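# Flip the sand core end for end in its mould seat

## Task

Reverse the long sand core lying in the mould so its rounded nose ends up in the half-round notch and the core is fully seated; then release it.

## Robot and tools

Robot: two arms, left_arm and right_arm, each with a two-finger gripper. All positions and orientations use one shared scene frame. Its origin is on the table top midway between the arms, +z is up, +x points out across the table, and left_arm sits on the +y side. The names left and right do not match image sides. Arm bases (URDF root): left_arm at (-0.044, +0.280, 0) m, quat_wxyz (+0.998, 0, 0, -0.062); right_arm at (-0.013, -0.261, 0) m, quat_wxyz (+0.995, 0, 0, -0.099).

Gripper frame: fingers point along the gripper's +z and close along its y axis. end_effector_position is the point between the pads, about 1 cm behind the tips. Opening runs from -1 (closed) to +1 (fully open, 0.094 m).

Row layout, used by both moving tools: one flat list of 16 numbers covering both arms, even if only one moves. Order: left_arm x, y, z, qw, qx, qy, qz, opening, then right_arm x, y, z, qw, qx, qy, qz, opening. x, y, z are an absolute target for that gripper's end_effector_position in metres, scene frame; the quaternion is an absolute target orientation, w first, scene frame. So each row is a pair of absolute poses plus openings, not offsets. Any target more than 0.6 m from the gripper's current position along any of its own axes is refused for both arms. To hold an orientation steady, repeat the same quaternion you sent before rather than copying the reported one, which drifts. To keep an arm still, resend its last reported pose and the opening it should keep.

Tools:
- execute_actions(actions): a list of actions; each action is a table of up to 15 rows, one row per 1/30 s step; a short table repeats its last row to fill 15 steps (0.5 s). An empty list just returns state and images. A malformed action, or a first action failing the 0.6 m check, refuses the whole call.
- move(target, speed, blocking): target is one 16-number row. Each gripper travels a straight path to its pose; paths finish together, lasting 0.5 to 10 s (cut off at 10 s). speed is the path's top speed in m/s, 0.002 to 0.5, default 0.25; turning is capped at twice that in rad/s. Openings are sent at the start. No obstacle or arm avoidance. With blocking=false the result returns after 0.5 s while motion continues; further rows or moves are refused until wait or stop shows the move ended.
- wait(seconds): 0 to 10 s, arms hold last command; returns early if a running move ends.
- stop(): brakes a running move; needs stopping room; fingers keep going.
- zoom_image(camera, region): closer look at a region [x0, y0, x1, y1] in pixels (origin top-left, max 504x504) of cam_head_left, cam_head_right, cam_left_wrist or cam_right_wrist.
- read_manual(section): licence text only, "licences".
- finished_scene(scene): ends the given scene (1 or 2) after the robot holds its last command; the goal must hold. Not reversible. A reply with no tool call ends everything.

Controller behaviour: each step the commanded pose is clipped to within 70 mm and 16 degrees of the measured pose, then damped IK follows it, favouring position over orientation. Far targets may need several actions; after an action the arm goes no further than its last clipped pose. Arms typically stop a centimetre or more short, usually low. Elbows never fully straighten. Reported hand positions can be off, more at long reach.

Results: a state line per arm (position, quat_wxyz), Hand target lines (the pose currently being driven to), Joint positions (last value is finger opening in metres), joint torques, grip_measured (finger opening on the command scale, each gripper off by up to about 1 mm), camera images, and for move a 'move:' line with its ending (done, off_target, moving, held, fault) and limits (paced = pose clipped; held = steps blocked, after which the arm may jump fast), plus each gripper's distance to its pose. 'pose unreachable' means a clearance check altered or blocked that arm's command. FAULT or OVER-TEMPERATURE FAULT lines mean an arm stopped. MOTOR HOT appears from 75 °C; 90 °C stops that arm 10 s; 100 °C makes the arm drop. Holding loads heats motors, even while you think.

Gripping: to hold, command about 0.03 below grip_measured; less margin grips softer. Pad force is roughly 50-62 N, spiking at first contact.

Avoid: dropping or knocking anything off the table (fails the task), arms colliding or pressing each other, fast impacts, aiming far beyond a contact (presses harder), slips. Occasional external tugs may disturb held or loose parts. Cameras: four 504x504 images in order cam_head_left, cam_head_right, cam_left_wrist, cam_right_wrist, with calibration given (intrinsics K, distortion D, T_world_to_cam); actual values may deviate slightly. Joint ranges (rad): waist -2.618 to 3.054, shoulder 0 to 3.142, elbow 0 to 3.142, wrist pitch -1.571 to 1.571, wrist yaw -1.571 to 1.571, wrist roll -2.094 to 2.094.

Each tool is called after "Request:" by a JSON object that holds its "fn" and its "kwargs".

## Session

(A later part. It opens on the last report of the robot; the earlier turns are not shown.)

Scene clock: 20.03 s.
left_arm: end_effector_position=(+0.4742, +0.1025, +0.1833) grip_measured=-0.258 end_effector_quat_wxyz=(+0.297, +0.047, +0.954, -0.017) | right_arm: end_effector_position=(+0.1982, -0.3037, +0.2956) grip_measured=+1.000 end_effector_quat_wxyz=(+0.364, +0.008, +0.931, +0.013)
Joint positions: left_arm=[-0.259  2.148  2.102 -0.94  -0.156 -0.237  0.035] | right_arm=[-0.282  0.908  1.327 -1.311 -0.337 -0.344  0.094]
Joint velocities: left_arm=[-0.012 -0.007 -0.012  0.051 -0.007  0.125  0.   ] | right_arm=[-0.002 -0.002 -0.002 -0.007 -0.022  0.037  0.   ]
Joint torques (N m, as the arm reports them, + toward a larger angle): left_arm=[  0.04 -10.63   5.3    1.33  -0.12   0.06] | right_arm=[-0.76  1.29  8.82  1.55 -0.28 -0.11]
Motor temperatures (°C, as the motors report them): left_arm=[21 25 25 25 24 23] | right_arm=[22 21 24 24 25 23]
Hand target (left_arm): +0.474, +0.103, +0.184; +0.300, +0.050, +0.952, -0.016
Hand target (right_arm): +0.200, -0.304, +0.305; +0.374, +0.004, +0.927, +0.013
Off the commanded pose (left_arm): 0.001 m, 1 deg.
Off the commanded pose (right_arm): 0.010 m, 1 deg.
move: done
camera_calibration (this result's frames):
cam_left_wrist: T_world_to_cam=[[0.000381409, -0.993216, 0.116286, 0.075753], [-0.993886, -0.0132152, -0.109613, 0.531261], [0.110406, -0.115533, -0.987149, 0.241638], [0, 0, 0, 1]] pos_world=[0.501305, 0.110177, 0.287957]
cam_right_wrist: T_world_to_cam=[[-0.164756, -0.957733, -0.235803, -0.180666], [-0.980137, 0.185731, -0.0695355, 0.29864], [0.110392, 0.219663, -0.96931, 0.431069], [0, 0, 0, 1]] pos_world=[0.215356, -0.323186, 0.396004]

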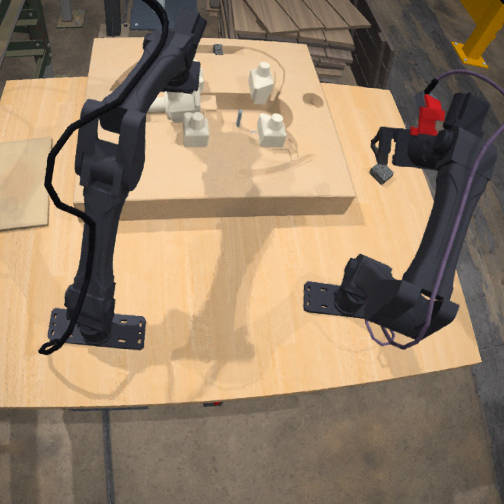

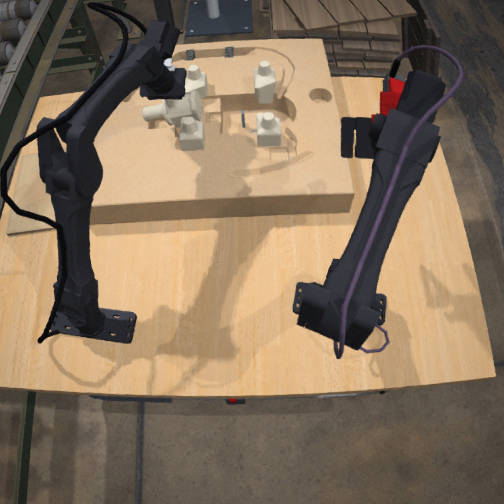

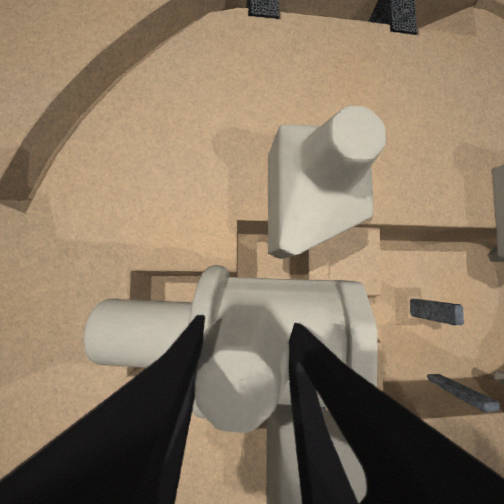

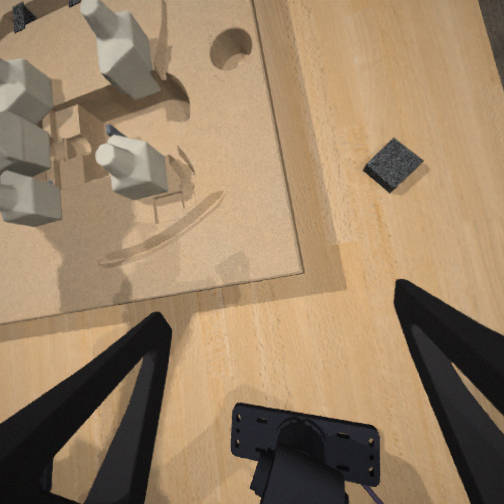

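Request:
{"fn": "move", "kwargs": {"target": [0.472,0.105,0.235,0.3003,0.0499,0.9524,-0.0157,-0.4, 0.2,-0.304,0.305,0.374,0.004,0.927,0.013,1], "speed": 0.05}}

Scene clock: 21.67 s.
left_arm: end_effector_position=(+0.4673, +0.1027, +0.1890) grip_measured=-0.258 end_effector_quat_wxyz=(+0.255, +0.052, +0.965, -0.010) | right_arm: end_effector_position=(+0.1982, -0.3037, +0.2956) grip_measured=+1.000 end_effector_quat_wxyz=(+0.364, +0.008, +0.931, +0.013)
Joint positions: left_arm=[-0.259  2.242  2.326 -1.156 -0.142 -0.237  0.035] | right_arm=[-0.282  0.908  1.327 -1.311 -0.337 -0.344  0.094]
Joint velocities: left_arm=[-0.012 -0.002  0.012 -0.022 -0.037 -0.007 -0.   ] | right_arm=[-0.002  0.012  0.017  0.022 -0.007 -0.051  0.   ]
Joint torques (N m, as the arm reports them, + toward a larger angle): left_arm=[  0.17 -13.26  11.69   1.06  -0.29   0.09] | right_arm=[-0.87  1.38  8.91  1.52 -0.23 -0.09]
Motor temperatures (°C, as the motors report them): left_arm=[21 25 25 25 24 23] | right_arm=[22 21 24 24 25 23]
Hand target (left_arm): +0.469, +0.106, +0.234; +0.301, +0.050, +0.952, -0.016
Hand target (right_arm): +0.200, -0.304, +0.305; +0.374, +0.004, +0.927, +0.013
Off the commanded pose (left_arm): 0.046 m, 5 deg.
Off the commanded pose (right_arm): 0.010 m, 1 deg.
move: off_target (left_arm)
camera_calibration (this result's frames):
cam_left_wrist: T_world_to_cam=[[0.00265223, -0.995476, 0.0949721, 0.0784541], [-0.999677, -0.00504004, -0.0249112, 0.51089], [0.0252772, -0.0948754, -0.995168, 0.287207], [0, 0, 0, 1]] pos_world=[0.503257, 0.107923, 0.291095]
cam_right_wrist: T_world_to_cam=[[-0.164756, -0.957733, -0.235803, -0.180666], [-0.980137, 0.185731, -0.0695355, 0.29864], [0.110392, 0.219663, -0.96931, 0.431069], [0, 0, 0, 1]] pos_world=[0.215356, -0.323186, 0.396004]

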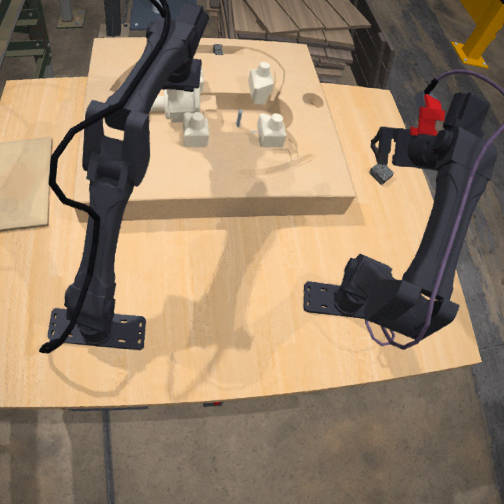

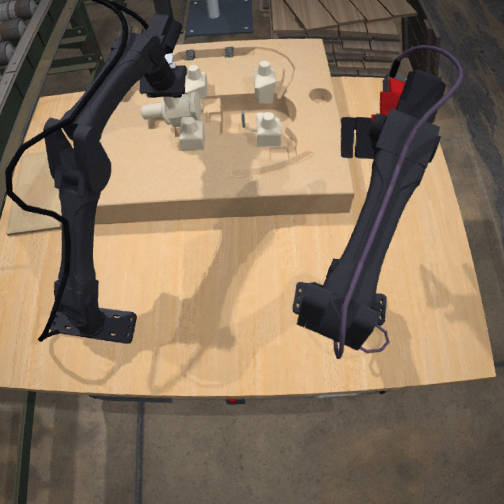

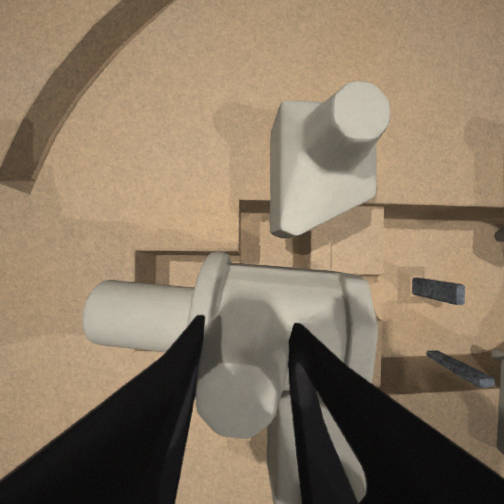

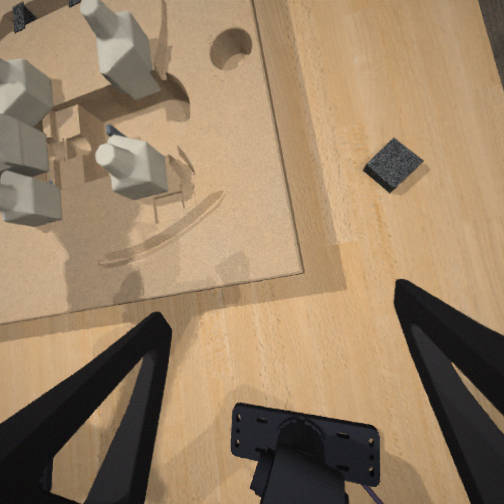

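Request:
{"fn": "move", "kwargs": {"target": [0.482,0.106,0.275,0.33,0.0499,0.9424,-0.0157,-0.4, 0.2,-0.304,0.305,0.374,0.004,0.927,0.013,1], "speed": 0.05}}

Scene clock: 24.53 s.
left_arm: end_effector_position=(+0.4642, +0.1070, +0.2242) grip_measured=-0.258 end_effector_quat_wxyz=(+0.255, +0.061, +0.965, -0.002) | right_arm: end_effector_position=(+0.1982, -0.3037, +0.2956) grip_measured=+1.000 end_effector_quat_wxyz=(+0.364, +0.008, +0.931, +0.013)
Joint positions: left_arm=[-0.256  2.359  2.689 -1.406 -0.151 -0.216  0.035] | right_arm=[-0.282  0.908  1.327 -1.311 -0.337 -0.344  0.094]
Joint velocities: left_arm=[ 0.017  0.081  0.134 -0.066 -0.037 -0.051  0.   ] | right_arm=[-0.012 -0.007 -0.007 -0.081 -0.022 -0.007  0.   ]
Joint torques (N m, as the arm reports them, + toward a larger angle): left_arm=[  0.14 -13.17  11.08   1.64  -0.37   0.02] | right_arm=[-0.77  1.05  8.72  1.58 -0.24 -0.07]
Motor temperatures (°C, as the motors report them): left_arm=[21 26 25 25 24 23] | right_arm=[22 21 24 25 25 23]
Hand target (left_arm): +0.475, +0.108, +0.275; +0.331, +0.050, +0.942, -0.015
Hand target (right_arm): +0.200, -0.304, +0.305; +0.374, +0.004, +0.927, +0.013
Off the commanded pose (left_arm): 0.054 m, 9 deg.
Off the commanded pose (right_arm): 0.010 m, 1 deg.
move: off_target (left_arm)
camera_calibration (this result's frames):
cam_left_wrist: T_world_to_cam=[[-0.00934592, -0.997059, 0.0760626, 0.0894065], [-0.999628, 0.0073674, -0.0262508, 0.507587], [0.0256133, -0.0762797, -0.996757, 0.320942], [0, 0, 0, 1]] pos_world=[0.500014, 0.109885, 0.326426]
cam_right_wrist: T_world_to_cam=[[-0.164756, -0.957733, -0.235803, -0.180666], [-0.980137, 0.185731, -0.0695355, 0.29864], [0.110392, 0.219663, -0.96931, 0.431069], [0, 0, 0, 1]] pos_world=[0.215356, -0.323186, 0.396004]

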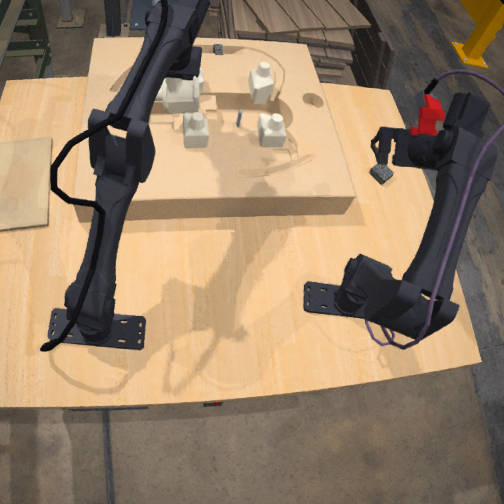

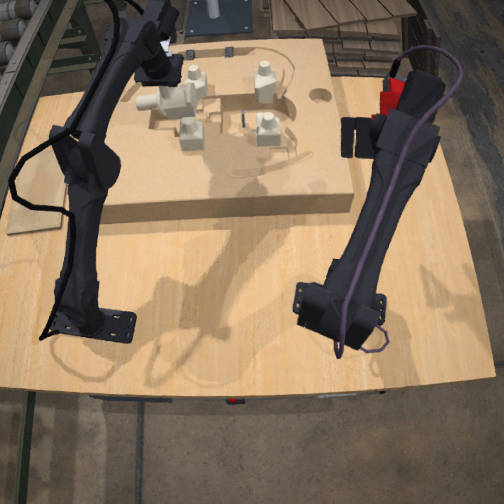

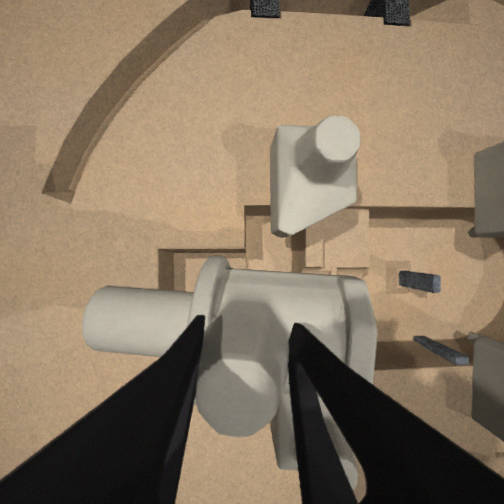

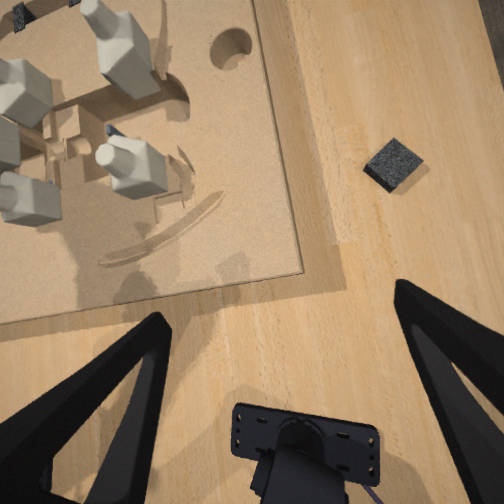

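Request:
{"fn": "move", "kwargs": {"target": [0.47,0.2,0.275,0.33,0.0499,0.9424,-0.0157,-0.4, 0.2,-0.304,0.305,0.374,0.004,0.927,0.013,1], "speed": 0.08}}

Scene clock: 26.37 s.
left_arm: end_effector_position=(+0.4548, +0.2033, +0.2189) grip_measured=-0.258 end_effector_quat_wxyz=(+0.241, +0.053, +0.969, +0.001) | right_arm: end_effector_position=(+0.1982, -0.3037, +0.2956) grip_measured=+1.000 end_effector_quat_wxyz=(+0.364, +0.008, +0.931, +0.013)
Joint positions: left_arm=[-0.052  2.111  2.251 -1.229 -0.059 -0.051  0.035] | right_arm=[-0.282  0.908  1.327 -1.311 -0.337 -0.344  0.094]
Joint velocities: left_arm=[-0.012 -0.012 -0.027  0.081  0.022  0.007  0.   ] | right_arm=[-0.007 -0.002  0.012  0.037 -0.022  0.022  0.   ]
Joint torques (N m, as the arm reports them, + toward a larger angle): left_arm=[  0.09 -14.47   7.81   1.84  -0.08   0.  ] | right_arm=[-0.86  1.17  8.77  1.56 -0.28 -0.13]
Motor temperatures (°C, as the motors report them): left_arm=[21 27 25 25 24 23] | right_arm=[22 21 24 25 25 23]
Hand target (left_arm): +0.465, +0.201, +0.277; +0.330, +0.052, +0.943, -0.012
Hand target (right_arm): +0.200, -0.304, +0.305; +0.374, +0.004, +0.927, +0.013
Off the commanded pose (left_arm): 0.058 m, 11 deg.
Off the commanded pose (right_arm): 0.010 m, 1 deg.
move: off_target (left_arm)
camera_calibration (this result's frames):
cam_left_wrist: T_world_to_cam=[[0.00962614, -0.99735, 0.0721162, 0.178007], [-0.999948, -0.00936813, 0.00391508, 0.494309], [-0.00322911, -0.0721501, -0.997389, 0.335637], [0, 0, 0, 1]] pos_world=[0.493654, 0.206382, 0.319988]
cam_right_wrist: T_world_to_cam=[[-0.164756, -0.957733, -0.235803, -0.180666], [-0.980137, 0.185731, -0.0695355, 0.29864], [0.110392, 0.219663, -0.96931, 0.431069], [0, 0, 0, 1]] pos_world=[0.215356, -0.323186, 0.396004]

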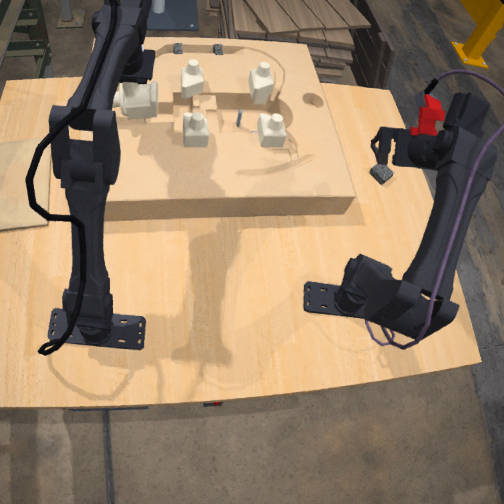

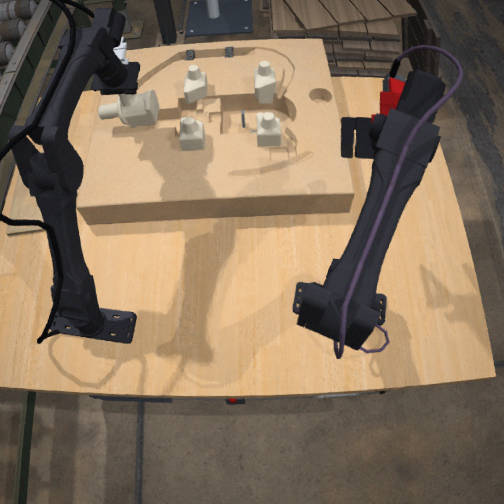

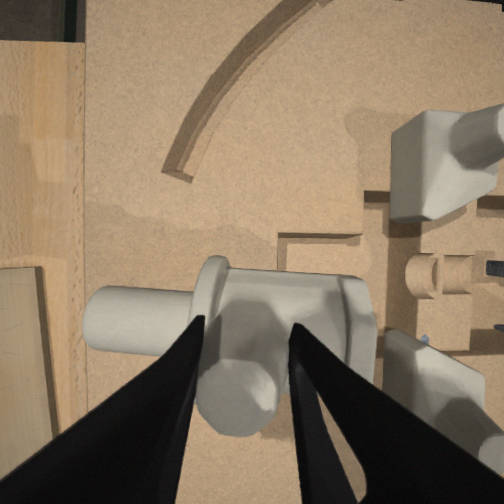

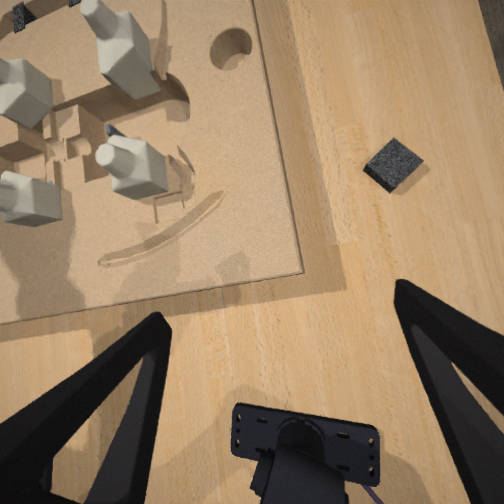

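Request:
{"fn": "move", "kwargs": {"target": [0.30,0.17,0.27,0.2094,-0.5678,0.7814,0.1521,-0.4, 0.2,-0.304,0.305,0.374,0.004,0.927,0.013,1], "speed": 0.15}}

Scene clock: 32.43 s.
left_arm: end_effector_position=(+0.3013, +0.1591, +0.2359) grip_measured=-0.263 end_effector_quat_wxyz=(+0.230, -0.532, +0.814, +0.040) | right_arm: end_effector_position=(+0.1982, -0.3037, +0.2956) grip_measured=+1.000 end_effector_quat_wxyz=(+0.364, +0.008, +0.931, +0.013)
Joint positions: left_arm=[-0.431  1.847  1.979 -1.569 -0.453 -1.68   0.035] | right_arm=[-0.282  0.908  1.327 -1.311 -0.337 -0.344  0.094]
Joint velocities: left_arm=[-0.002 -0.002 -0.012  0.022 -0.007 -0.11  -0.   ] | right_arm=[-0.017 -0.007 -0.017  0.022  0.007  0.022  0.   ]
Joint torques (N m, as the arm reports them, + toward a larger angle): left_arm=[ -0.53 -11.11   6.47   0.6   -1.18  -0.11] | right_arm=[-0.87  1.17  8.73  1.55 -0.27 -0.08]
Motor temperatures (°C, as the motors report them): left_arm=[21 28 25 25 25 23] | right_arm=[22 21 25 25 25 23]
Hand target (left_arm): +0.298, +0.171, +0.265; +0.274, -0.538, +0.797, +0.020
Hand target (right_arm): +0.200, -0.304, +0.305; +0.374, +0.004, +0.927, +0.013
Off the commanded pose (left_arm): 0.036 m, 14 deg.
Off the commanded pose (right_arm): 0.010 m, 1 deg.
joint sent to its limit (left arm) — the command would take joint 4 (wrist pitch) past its lower limit, so that joint was sent only as far as its limit.
move: off_target (left_arm)
camera_calibration (this result's frames):
cam_left_wrist: T_world_to_cam=[[0.909634, -0.314962, 0.27086, -0.292388], [-0.345775, -0.935436, 0.0734771, 0.274122], [0.23023, -0.160494, -0.95981, 0.283802], [0, 0, 0, 1]] pos_world=[0.295411, 0.209881, 0.331451]
cam_right_wrist: T_world_to_cam=[[-0.164756, -0.957733, -0.235803, -0.180666], [-0.980137, 0.185731, -0.0695355, 0.29864], [0.110392, 0.219663, -0.96931, 0.431069], [0, 0, 0, 1]] pos_world=[0.215356, -0.323186, 0.396004]

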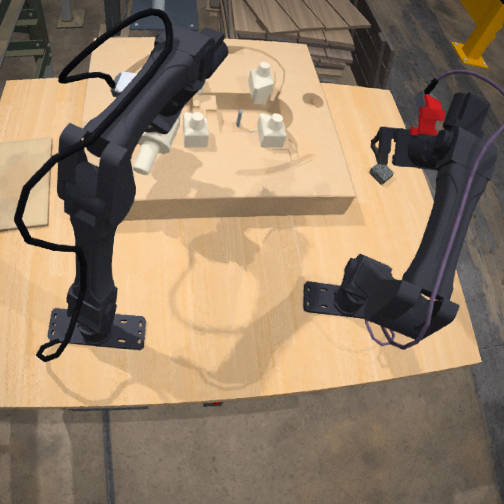

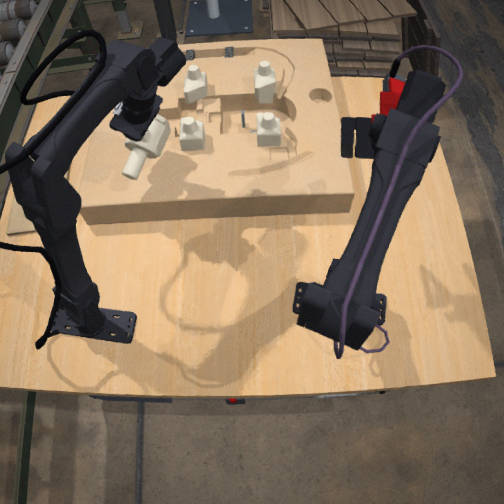

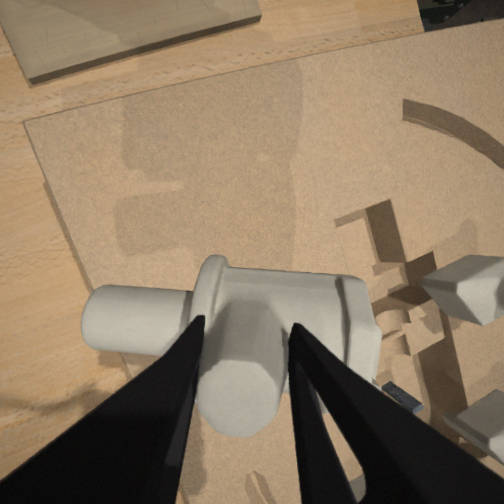

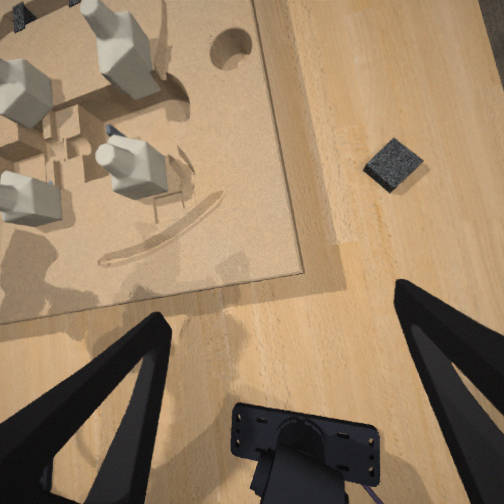

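Request:
{"fn": "move", "kwargs": {"target": [0.09,0.04,0.24,0.25,-0.25,0.933,0.067,-0.4, 0.2,-0.304,0.305,0.374,0.004,0.927,0.013,1], "speed": 0.15}}

Scene clock: 35.47 s.
left_arm: end_effector_position=(+0.0792, +0.0319, +0.2167) grip_measured=-0.287 end_effector_quat_wxyz=(+0.206, -0.217, +0.954, -0.023) | right_arm: end_effector_position=(+0.1982, -0.3037, +0.2956) grip_measured=+1.000 end_effector_quat_wxyz=(+0.364, +0.008, +0.931, +0.013)
Joint positions: left_arm=[-1.252  1.555  1.584 -1.563 -0.416 -1.814  0.034] | right_arm=[-0.282  0.908  1.327 -1.311 -0.337 -0.344  0.094]
Joint velocities: left_arm=[-0.012  0.012 -0.007  0.037  0.022  0.007  0.   ] | right_arm=[-0.007  0.007  0.007 -0.037  0.095  0.022  0.   ]
Joint torques (N m, as the arm reports them, + toward a larger angle): left_arm=[-0.32 -8.3   6.37  0.38 -1.14 -0.09] | right_arm=[-0.98  1.3   8.9   1.56 -0.22 -0.1 ]
Motor temperatures (°C, as the motors report them): left_arm=[21 28 25 25 25 23] | right_arm=[22 21 25 25 25 23]
Hand target (left_arm): +0.088, +0.041, +0.238; +0.238, -0.226, +0.943, -0.053
Hand target (right_arm): +0.200, -0.304, +0.305; +0.374, +0.004, +0.927, +0.013
Off the commanded pose (left_arm): 0.027 m, 12 deg.
Off the commanded pose (right_arm): 0.010 m, 1 deg.
joint sent to its limit (left arm) — the command would take joint 4 (wrist pitch) past its lower limit, so that joint was sent only as far as its limit.
move: off_target (left_arm)
camera_calibration (this result's frames):
cam_left_wrist: T_world_to_cam=[[0.504068, -0.834981, 0.220731, -0.0656451], [-0.863482, -0.492474, 0.108946, 0.0989624], [0.0177362, -0.245513, -0.969231, 0.317722], [0, 0, 0, 1]] pos_world=[0.112907, 0.0719289, 0.311655]
cam_right_wrist: T_world_to_cam=[[-0.164756, -0.957733, -0.235803, -0.180666], [-0.980137, 0.185731, -0.0695355, 0.29864], [0.110392, 0.219663, -0.96931, 0.431069], [0, 0, 0, 1]] pos_world=[0.215356, -0.323186, 0.396004]

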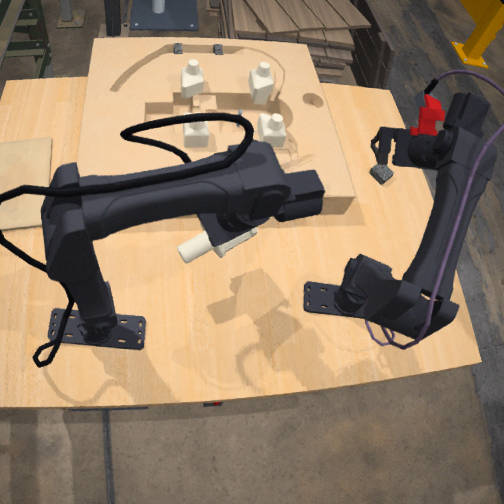

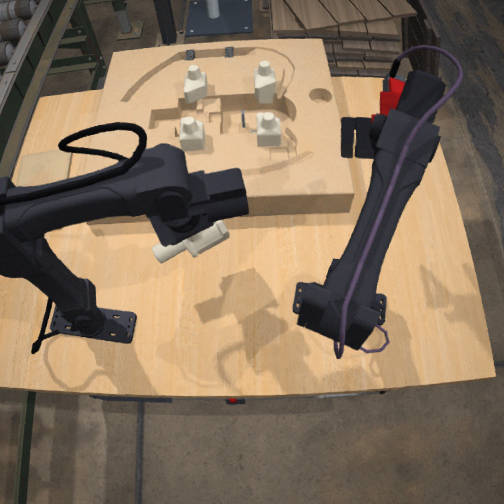

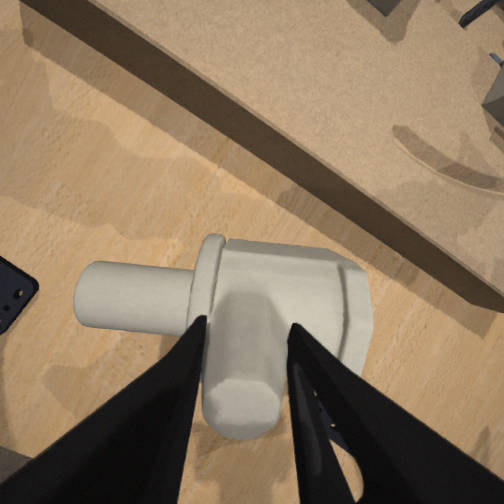

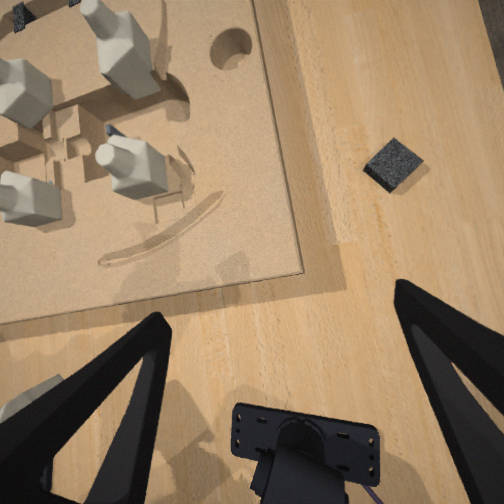

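Request:
{"fn": "move", "kwargs": {"target": [0.09,0.04,0.15,0.25,-0.25,0.933,0.067,-0.4, 0.2,-0.304,0.305,0.374,0.004,0.927,0.013,1], "speed": 0.08}}

Scene clock: 37.43 s.
left_arm: end_effector_position=(+0.0793, +0.0303, +0.1370) grip_measured=-0.287 end_effector_quat_wxyz=(+0.212, -0.254, +0.941, +0.067) | right_arm: end_effector_position=(+0.1982, -0.3037, +0.2956) grip_measured=+1.000 end_effector_quat_wxyz=(+0.364, +0.008, +0.931, +0.013)
Joint positions: left_arm=[-1.252  1.713  1.421 -1.451 -0.415 -1.939  0.034] | right_arm=[-0.282  0.908  1.327 -1.311 -0.337 -0.344  0.094]
Joint velocities: left_arm=[ 0.002 -0.002 -0.007  0.037 -0.081 -0.051  0.001] | right_arm=[ 0.007 -0.012  0.002  0.022 -0.051 -0.066  0.   ]
Joint torques (N m, as the arm reports them, + toward a larger angle): left_arm=[-0.03 -7.1   6.03 -0.16 -1.18 -0.09] | right_arm=[-0.79  1.44  8.79  1.55 -0.22 -0.1 ]
Motor temperatures (°C, as the motors report them): left_arm=[21 27 25 24 25 23] | right_arm=[22 21 25 25 25 23]
Hand target (left_arm): +0.090, +0.038, +0.149; +0.248, -0.251, +0.933, +0.067
Hand target (right_arm): +0.200, -0.304, +0.305; +0.374, +0.004, +0.927, +0.013
Off the commanded pose (left_arm): 0.019 m, 5 deg.
Off the commanded pose (right_arm): 0.010 m, 1 deg.
move: off_target (left_arm)
camera_calibration (this result's frames):
cam_left_wrist: T_world_to_cam=[[0.601045, -0.795403, 0.0779713, -0.0388547], [-0.799117, -0.599637, 0.0429843, 0.114119], [0.0125646, -0.0881436, -0.996029, 0.239327], [0, 0, 0, 1]] pos_world=[0.11154, 0.0586197, 0.236501]
cam_right_wrist: T_world_to_cam=[[-0.164756, -0.957733, -0.235803, -0.180666], [-0.980137, 0.185731, -0.0695355, 0.29864], [0.110392, 0.219663, -0.96931, 0.431069], [0, 0, 0, 1]] pos_world=[0.215356, -0.323186, 0.396004]

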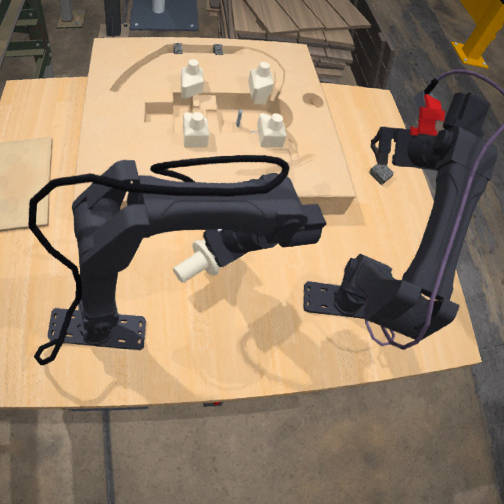

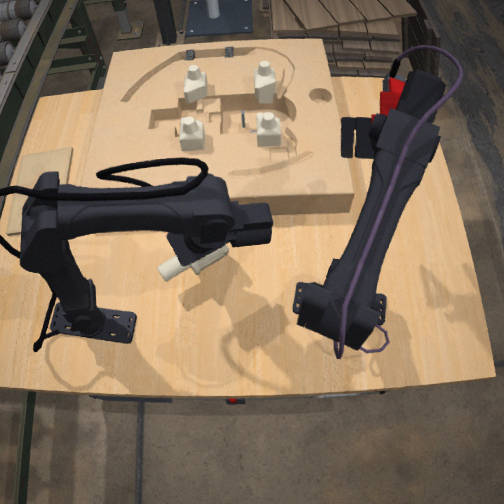

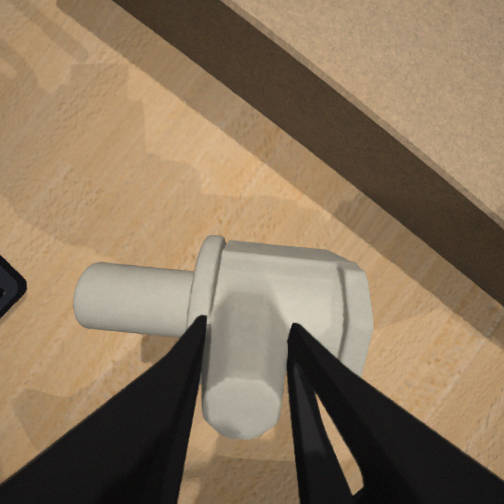

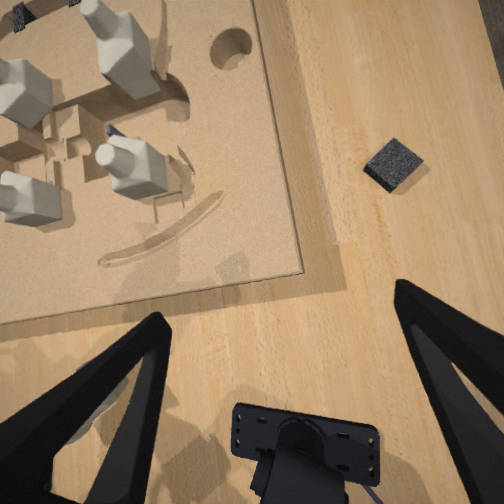

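Request:
{"fn": "move", "kwargs": {"target": [0.09,0.04,0.14,0.101,-0.2574,0.9606,0.027,-0.4, 0.2,-0.304,0.305,0.374,0.004,0.927,0.013,1], "speed": 0.06}}

Scene clock: 40.10 s.
left_arm: end_effector_position=(+0.0867, +0.0347, +0.1239) grip_measured=-0.287 end_effector_quat_wxyz=(+0.092, -0.255, +0.961, +0.046) | right_arm: end_effector_position=(+0.1981, -0.3037, +0.2955) grip_measured=+1.000 end_effector_quat_wxyz=(+0.364, +0.008, +0.931, +0.013)
Joint positions: left_arm=[-1.083  1.655  1.362 -1.351 -0.192 -1.732  0.034] | right_arm=[-0.282  0.908  1.327 -1.312 -0.337 -0.344  0.094]
Joint velocities: left_arm=[-0.007 -0.007 -0.012  0.022  0.037  0.007 -0.   ] | right_arm=[-0.007 -0.002 -0.007  0.037 -0.037 -0.051  0.   ]
Joint torques (N m, as the arm reports them, + toward a larger angle): left_arm=[ 0.67 -9.11  6.16  0.18 -0.41  0.05] | right_arm=[-0.83  1.36  8.73  1.53 -0.26 -0.08]
Motor temperatures (°C, as the motors report them): left_arm=[21 27 25 24 25 23] | right_arm=[22 21 25 26 25 23]
Hand target (left_arm): +0.090, +0.040, +0.140; +0.104, -0.257, +0.961, +0.025
Hand target (right_arm): +0.200, -0.304, +0.305; +0.374, +0.004, +0.927, +0.013
Off the commanded pose (left_arm): 0.017 m, 2 deg.
Off the commanded pose (right_arm): 0.010 m, 1 deg.
move: off_target (left_arm)
camera_calibration (this result's frames):
cam_left_wrist: T_world_to_cam=[[0.611758, -0.790707, 0.0231171, -0.0330234], [-0.763226, -0.582309, 0.280004, 0.0901252], [-0.20794, -0.188938, -0.959721, 0.244671], [0, 0, 0, 1]] pos_world=[0.139865, 0.0725966, 0.210344]
cam_right_wrist: T_world_to_cam=[[-0.164836, -0.957691, -0.235916, -0.180597], [-0.980161, 0.185743, -0.0691712, 0.298469], [0.110064, 0.219834, -0.969308, 0.43113], [0, 0, 0, 1]] pos_world=[0.215327, -0.323171, 0.395937]

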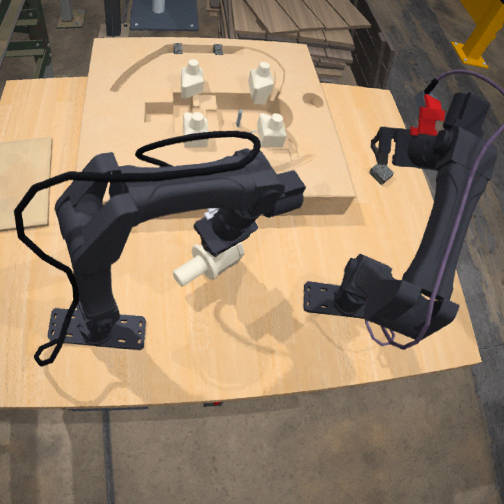

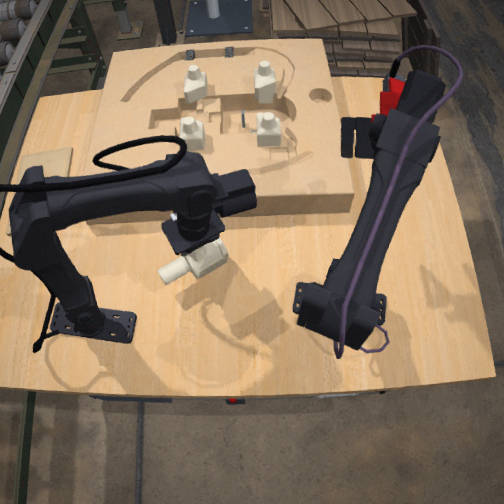

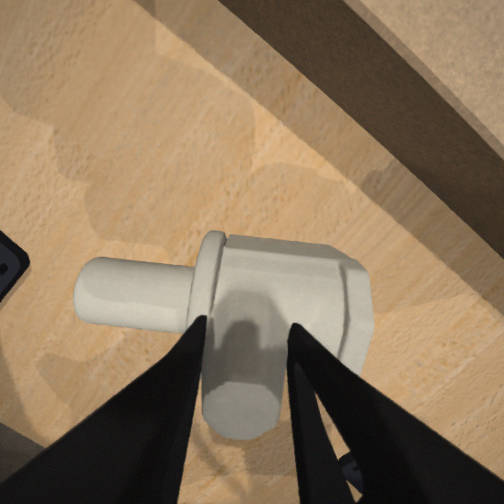

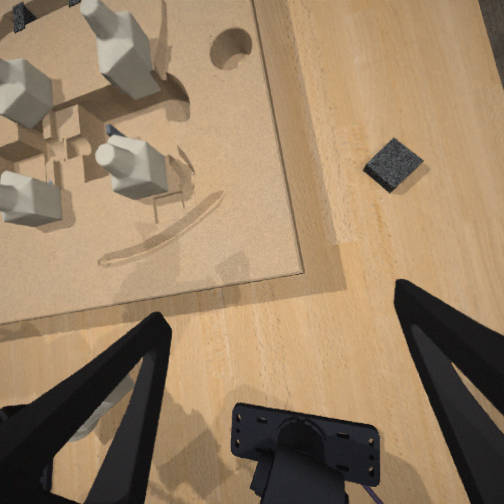

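Request:
{"fn": "zoom_image", "kwargs": {"camera": "cam_head_left", "region": [140, 190, 300, 320]}}

Request:
{"fn": "zoom_image", "kwargs": {"camera": "cam_head_right", "region": [120, 60, 300, 320]}}

Region (140, 190, 300, 320) of cam_head_left's 504x504 image, scaled by 3.150, with more detail than that image has; it fills the top 410 rows of this view, and the rest is white.

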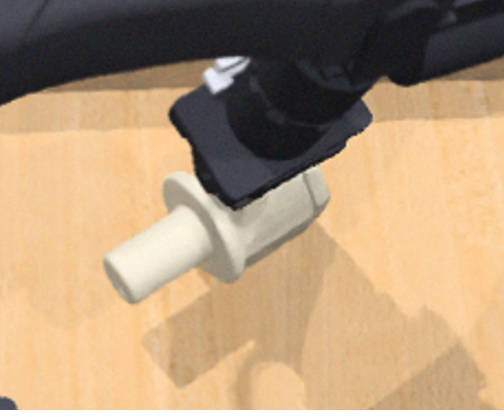

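Region (120, 60, 300, 320) of cam_head_right's 504x504 image, scaled by 1.938, with more detail than that image has; it fills the left 349 columns of this view, and the rest is white.

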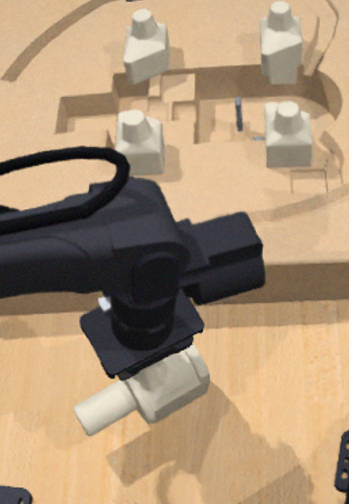

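Request:
{"fn": "move", "kwargs": {"target": [0.09,0.04,0.112,0.101,-0.2574,0.9606,0.027,-0.4, 0.2,-0.304,0.305,0.374,0.004,0.927,0.013,1], "speed": 0.03}}

Scene clock: 42.43 s.
left_arm: end_effector_position=(+0.0839, +0.0374, +0.0982) grip_measured=-0.287 end_effector_quat_wxyz=(+0.086, -0.254, +0.962, +0.050) | right_arm: end_effector_position=(+0.1981, -0.3037, +0.2955) grip_measured=+1.000 end_effector_quat_wxyz=(+0.364, +0.008, +0.931, +0.013)
Joint positions: left_arm=[-1.081  1.659  1.265 -1.258 -0.181 -1.729  0.034] | right_arm=[-0.282  0.908  1.327 -1.312 -0.337 -0.344  0.094]
Joint velocities: left_arm=[-0.002  0.002 -0.012 -0.007 -0.051 -0.007  0.   ] | right_arm=[-0.017  0.002 -0.002  0.007 -0.081  0.022  0.   ]
Joint torques (N m, as the arm reports them, + toward a larger angle): left_arm=[ 0.55 -8.71  5.55  0.28 -0.49  0.  ] | right_arm=[-0.89  1.22  8.9   1.54 -0.23 -0.1 ]
Motor temperatures (°C, as the motors report them): left_arm=[21 27 25 24 25 23] | right_arm=[22 21 25 26 25 23]
Hand target (left_arm): +0.090, +0.040, +0.112; +0.101, -0.257, +0.961, +0.027
Hand target (right_arm): +0.200, -0.304, +0.305; +0.374, +0.004, +0.927, +0.013
Off the commanded pose (left_arm): 0.015 m, 3 deg.
Off the commanded pose (right_arm): 0.010 m, 1 deg.
move: off_target (left_arm)
camera_calibration (this result's frames):
cam_left_wrist: T_world_to_cam=[[0.611542, -0.791123, 0.0119103, -0.0274156], [-0.75964, -0.582863, 0.288476, 0.09571], [-0.221278, -0.185463, -0.957413, 0.220748], [0, 0, 0, 1]] pos_world=[0.138318, 0.0750372, 0.184063]
cam_right_wrist: T_world_to_cam=[[-0.164836, -0.957691, -0.235916, -0.180597], [-0.980161, 0.185743, -0.0691712, 0.298469], [0.110064, 0.219834, -0.969308, 0.43113], [0, 0, 0, 1]] pos_world=[0.215327, -0.323171, 0.395937]

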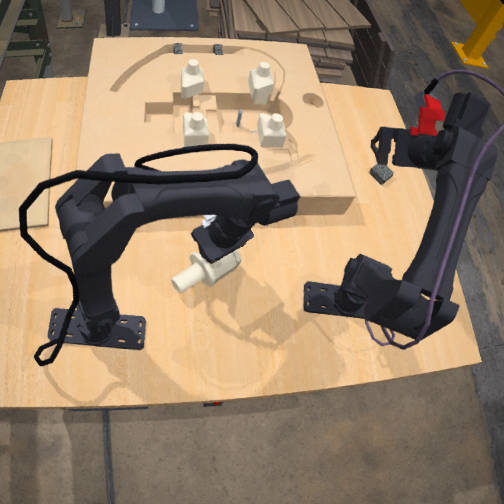

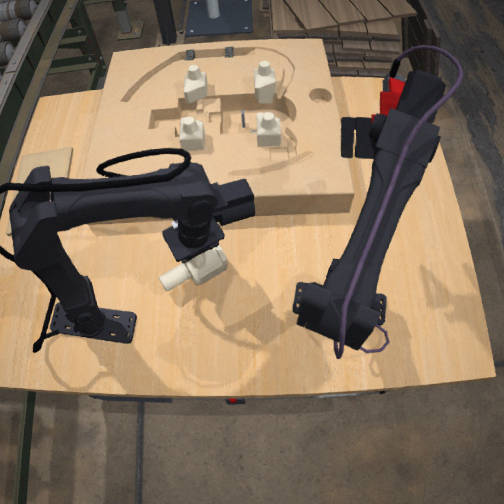

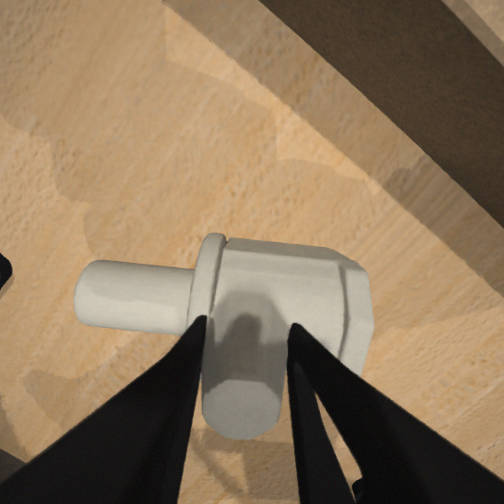

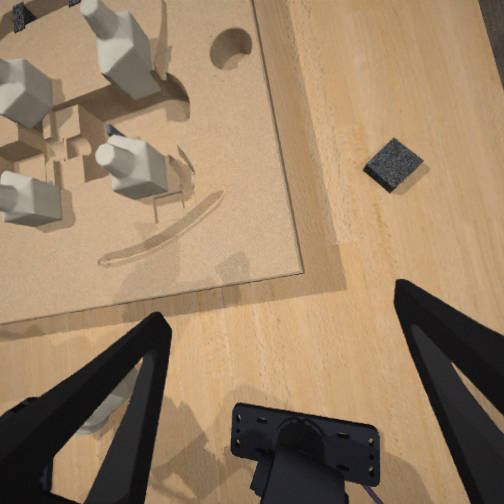

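Request:
{"fn": "move", "kwargs": {"target": [0.09,0.04,0.098,0.101,-0.2574,0.9606,0.027,-0.4, 0.2,-0.304,0.305,0.374,0.004,0.927,0.013,1], "speed": 0.02}}

Scene clock: 44.17 s.
left_arm: end_effector_position=(+0.0841, +0.0393, +0.0967) grip_measured=-0.287 end_effector_quat_wxyz=(+0.089, -0.255, +0.962, +0.043) | right_arm: end_effector_position=(+0.1981, -0.3037, +0.2955) grip_measured=+1.000 end_effector_quat_wxyz=(+0.364, +0.008, +0.931, +0.013)
Joint positions: left_arm=[-1.081  1.641  1.239 -1.236 -0.185 -1.729  0.034] | right_arm=[-0.282  0.908  1.327 -1.312 -0.337 -0.344  0.094]
Joint velocities: left_arm=[-0.002 -0.017 -0.002 -0.007 -0.051 -0.022  0.   ] | right_arm=[-0.002  0.007 -0.002  0.051  0.022  0.051  0.   ]
Joint torques (N m, as the arm reports them, + toward a larger angle): left_arm=[ 0.68 -7.06  3.79  0.52 -0.41  0.04] | right_arm=[-0.95  1.32  8.74  1.56 -0.26 -0.11]
Motor temperatures (°C, as the motors report them): left_arm=[21 27 25 24 25 23] | right_arm=[22 21 25 26 25 23]
Hand target (left_arm): +0.090, +0.040, +0.098; +0.101, -0.257, +0.961, +0.028
Hand target (right_arm): +0.200, -0.304, +0.305; +0.374, +0.004, +0.927, +0.013
Off the commanded pose (left_arm): 0.006 m, 2 deg.
Off the commanded pose (right_arm): 0.010 m, 1 deg.
move: done
camera_calibration (this result's frames):
cam_left_wrist: T_world_to_cam=[[0.61109, -0.791097, 0.0271039, -0.0274856], [-0.762562, -0.579173, 0.288198, 0.0974644], [-0.212295, -0.196783, -0.957187, 0.21932], [0, 0, 0, 1]] pos_world=[0.137679, 0.0778635, 0.182587]
cam_right_wrist: T_world_to_cam=[[-0.164836, -0.957691, -0.235916, -0.180597], [-0.980161, 0.185743, -0.0691712, 0.298469], [0.110064, 0.219834, -0.969308, 0.43113], [0, 0, 0, 1]] pos_world=[0.215327, -0.323171, 0.395937]

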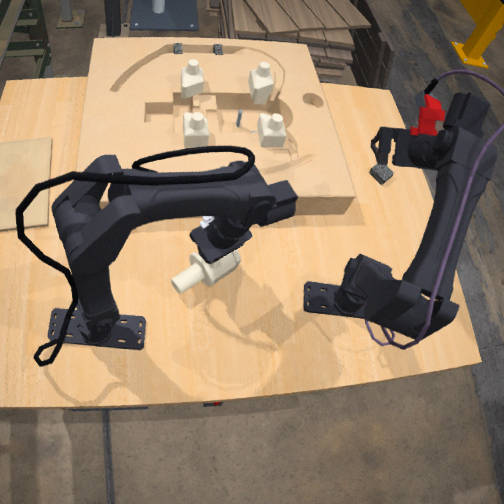

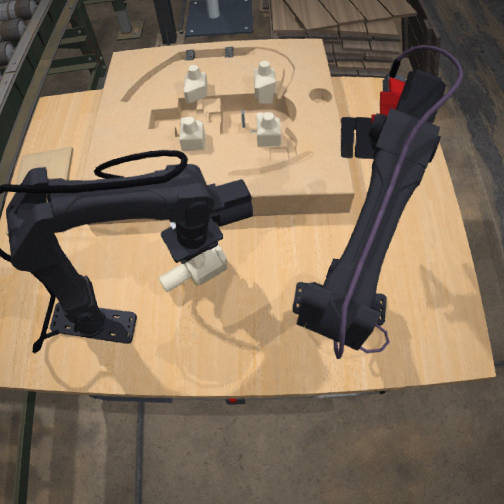

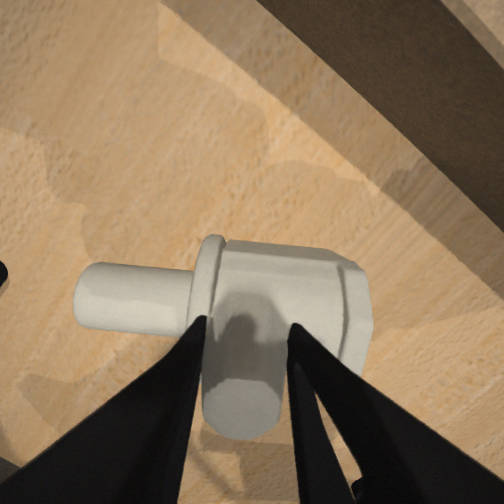

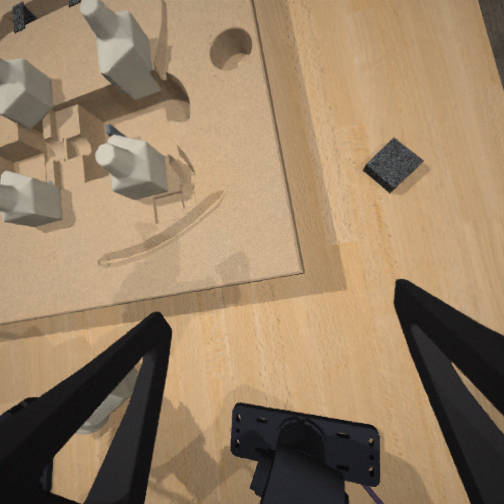

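Request:
{"fn": "move", "kwargs": {"target": [0.088,0.04,0.098,0.101,-0.2574,0.9606,0.027,0.3, 0.2,-0.304,0.305,0.374,0.004,0.927,0.013,1], "speed": 0.02}}

Scene clock: 45.63 s.
left_arm: end_effector_position=(+0.0873, +0.0336, +0.0965) grip_measured=+0.298 end_effector_quat_wxyz=(+0.093, -0.256, +0.962, +0.030) | right_arm: end_effector_position=(+0.1981, -0.3037, +0.2955) grip_measured=+1.000 end_effector_quat_wxyz=(+0.364, +0.008, +0.931, +0.013)
Joint positions: left_arm=[-1.081  1.641  1.239 -1.21  -0.191 -1.729  0.061] | right_arm=[-0.282  0.908  1.327 -1.312 -0.337 -0.344  0.094]
Joint velocities: left_arm=[-0.012  0.002  0.007 -0.007 -0.051  0.022 -0.   ] | right_arm=[ 0.012  0.007  0.007  0.037  0.037 -0.007  0.   ]
Joint torques (N m, as the arm reports them, + toward a larger angle): left_arm=[-0.02 -7.26  3.53  0.37 -0.31 -0.02] | right_arm=[-0.76  1.2   8.76  1.58 -0.24 -0.06]
Motor temperatures (°C, as the motors report them): left_arm=[21 27 25 24 25 23] | right_arm=[22 21 25 26 25 23]
Hand target (left_arm): +0.088, +0.040, +0.098; +0.101, -0.257, +0.961, +0.027
Hand target (right_arm): +0.200, -0.304, +0.305; +0.374, +0.004, +0.927, +0.013
Off the commanded pose (left_arm): 0.007 m, 1 deg.
Off the commanded pose (right_arm): 0.010 m, 1 deg.
move: done
camera_calibration (this result's frames):
cam_left_wrist: T_world_to_cam=[[0.610249, -0.790371, 0.0539343, -0.0364964], [-0.767004, -0.572425, 0.289887, 0.096699], [-0.198245, -0.218271, -0.95554, 0.218076], [0, 0, 0, 1]] pos_world=[0.139673, 0.0741069, 0.182317]
cam_right_wrist: T_world_to_cam=[[-0.164836, -0.957691, -0.235916, -0.180597], [-0.980161, 0.185743, -0.0691712, 0.298469], [0.110064, 0.219834, -0.969308, 0.43113], [0, 0, 0, 1]] pos_world=[0.215327, -0.323171, 0.395937]

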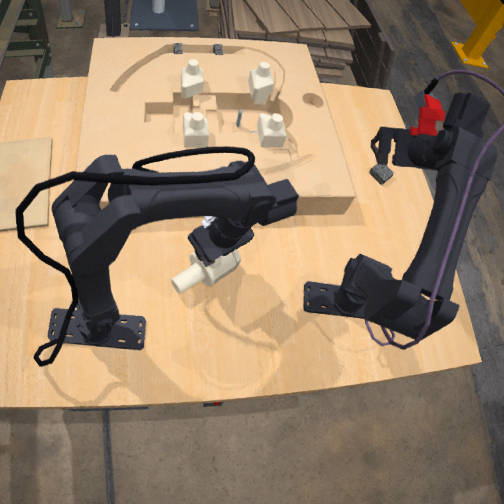

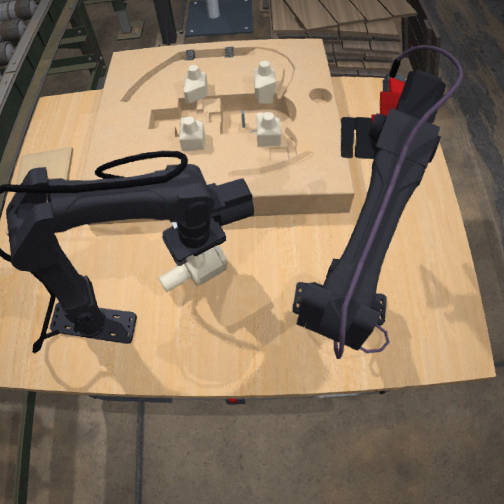

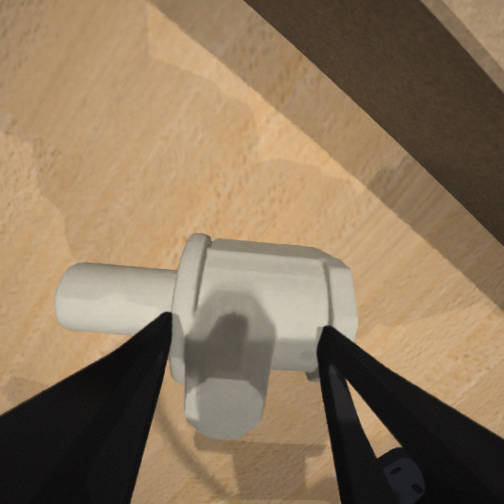

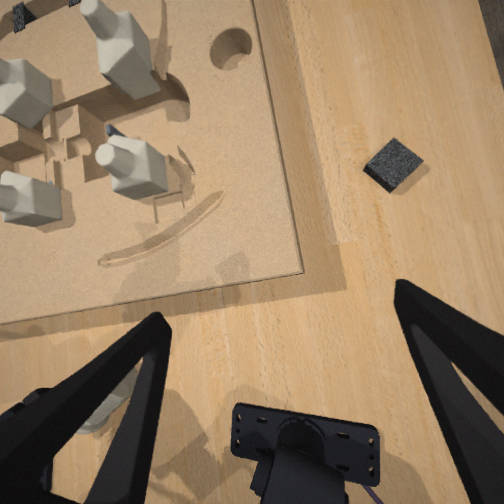

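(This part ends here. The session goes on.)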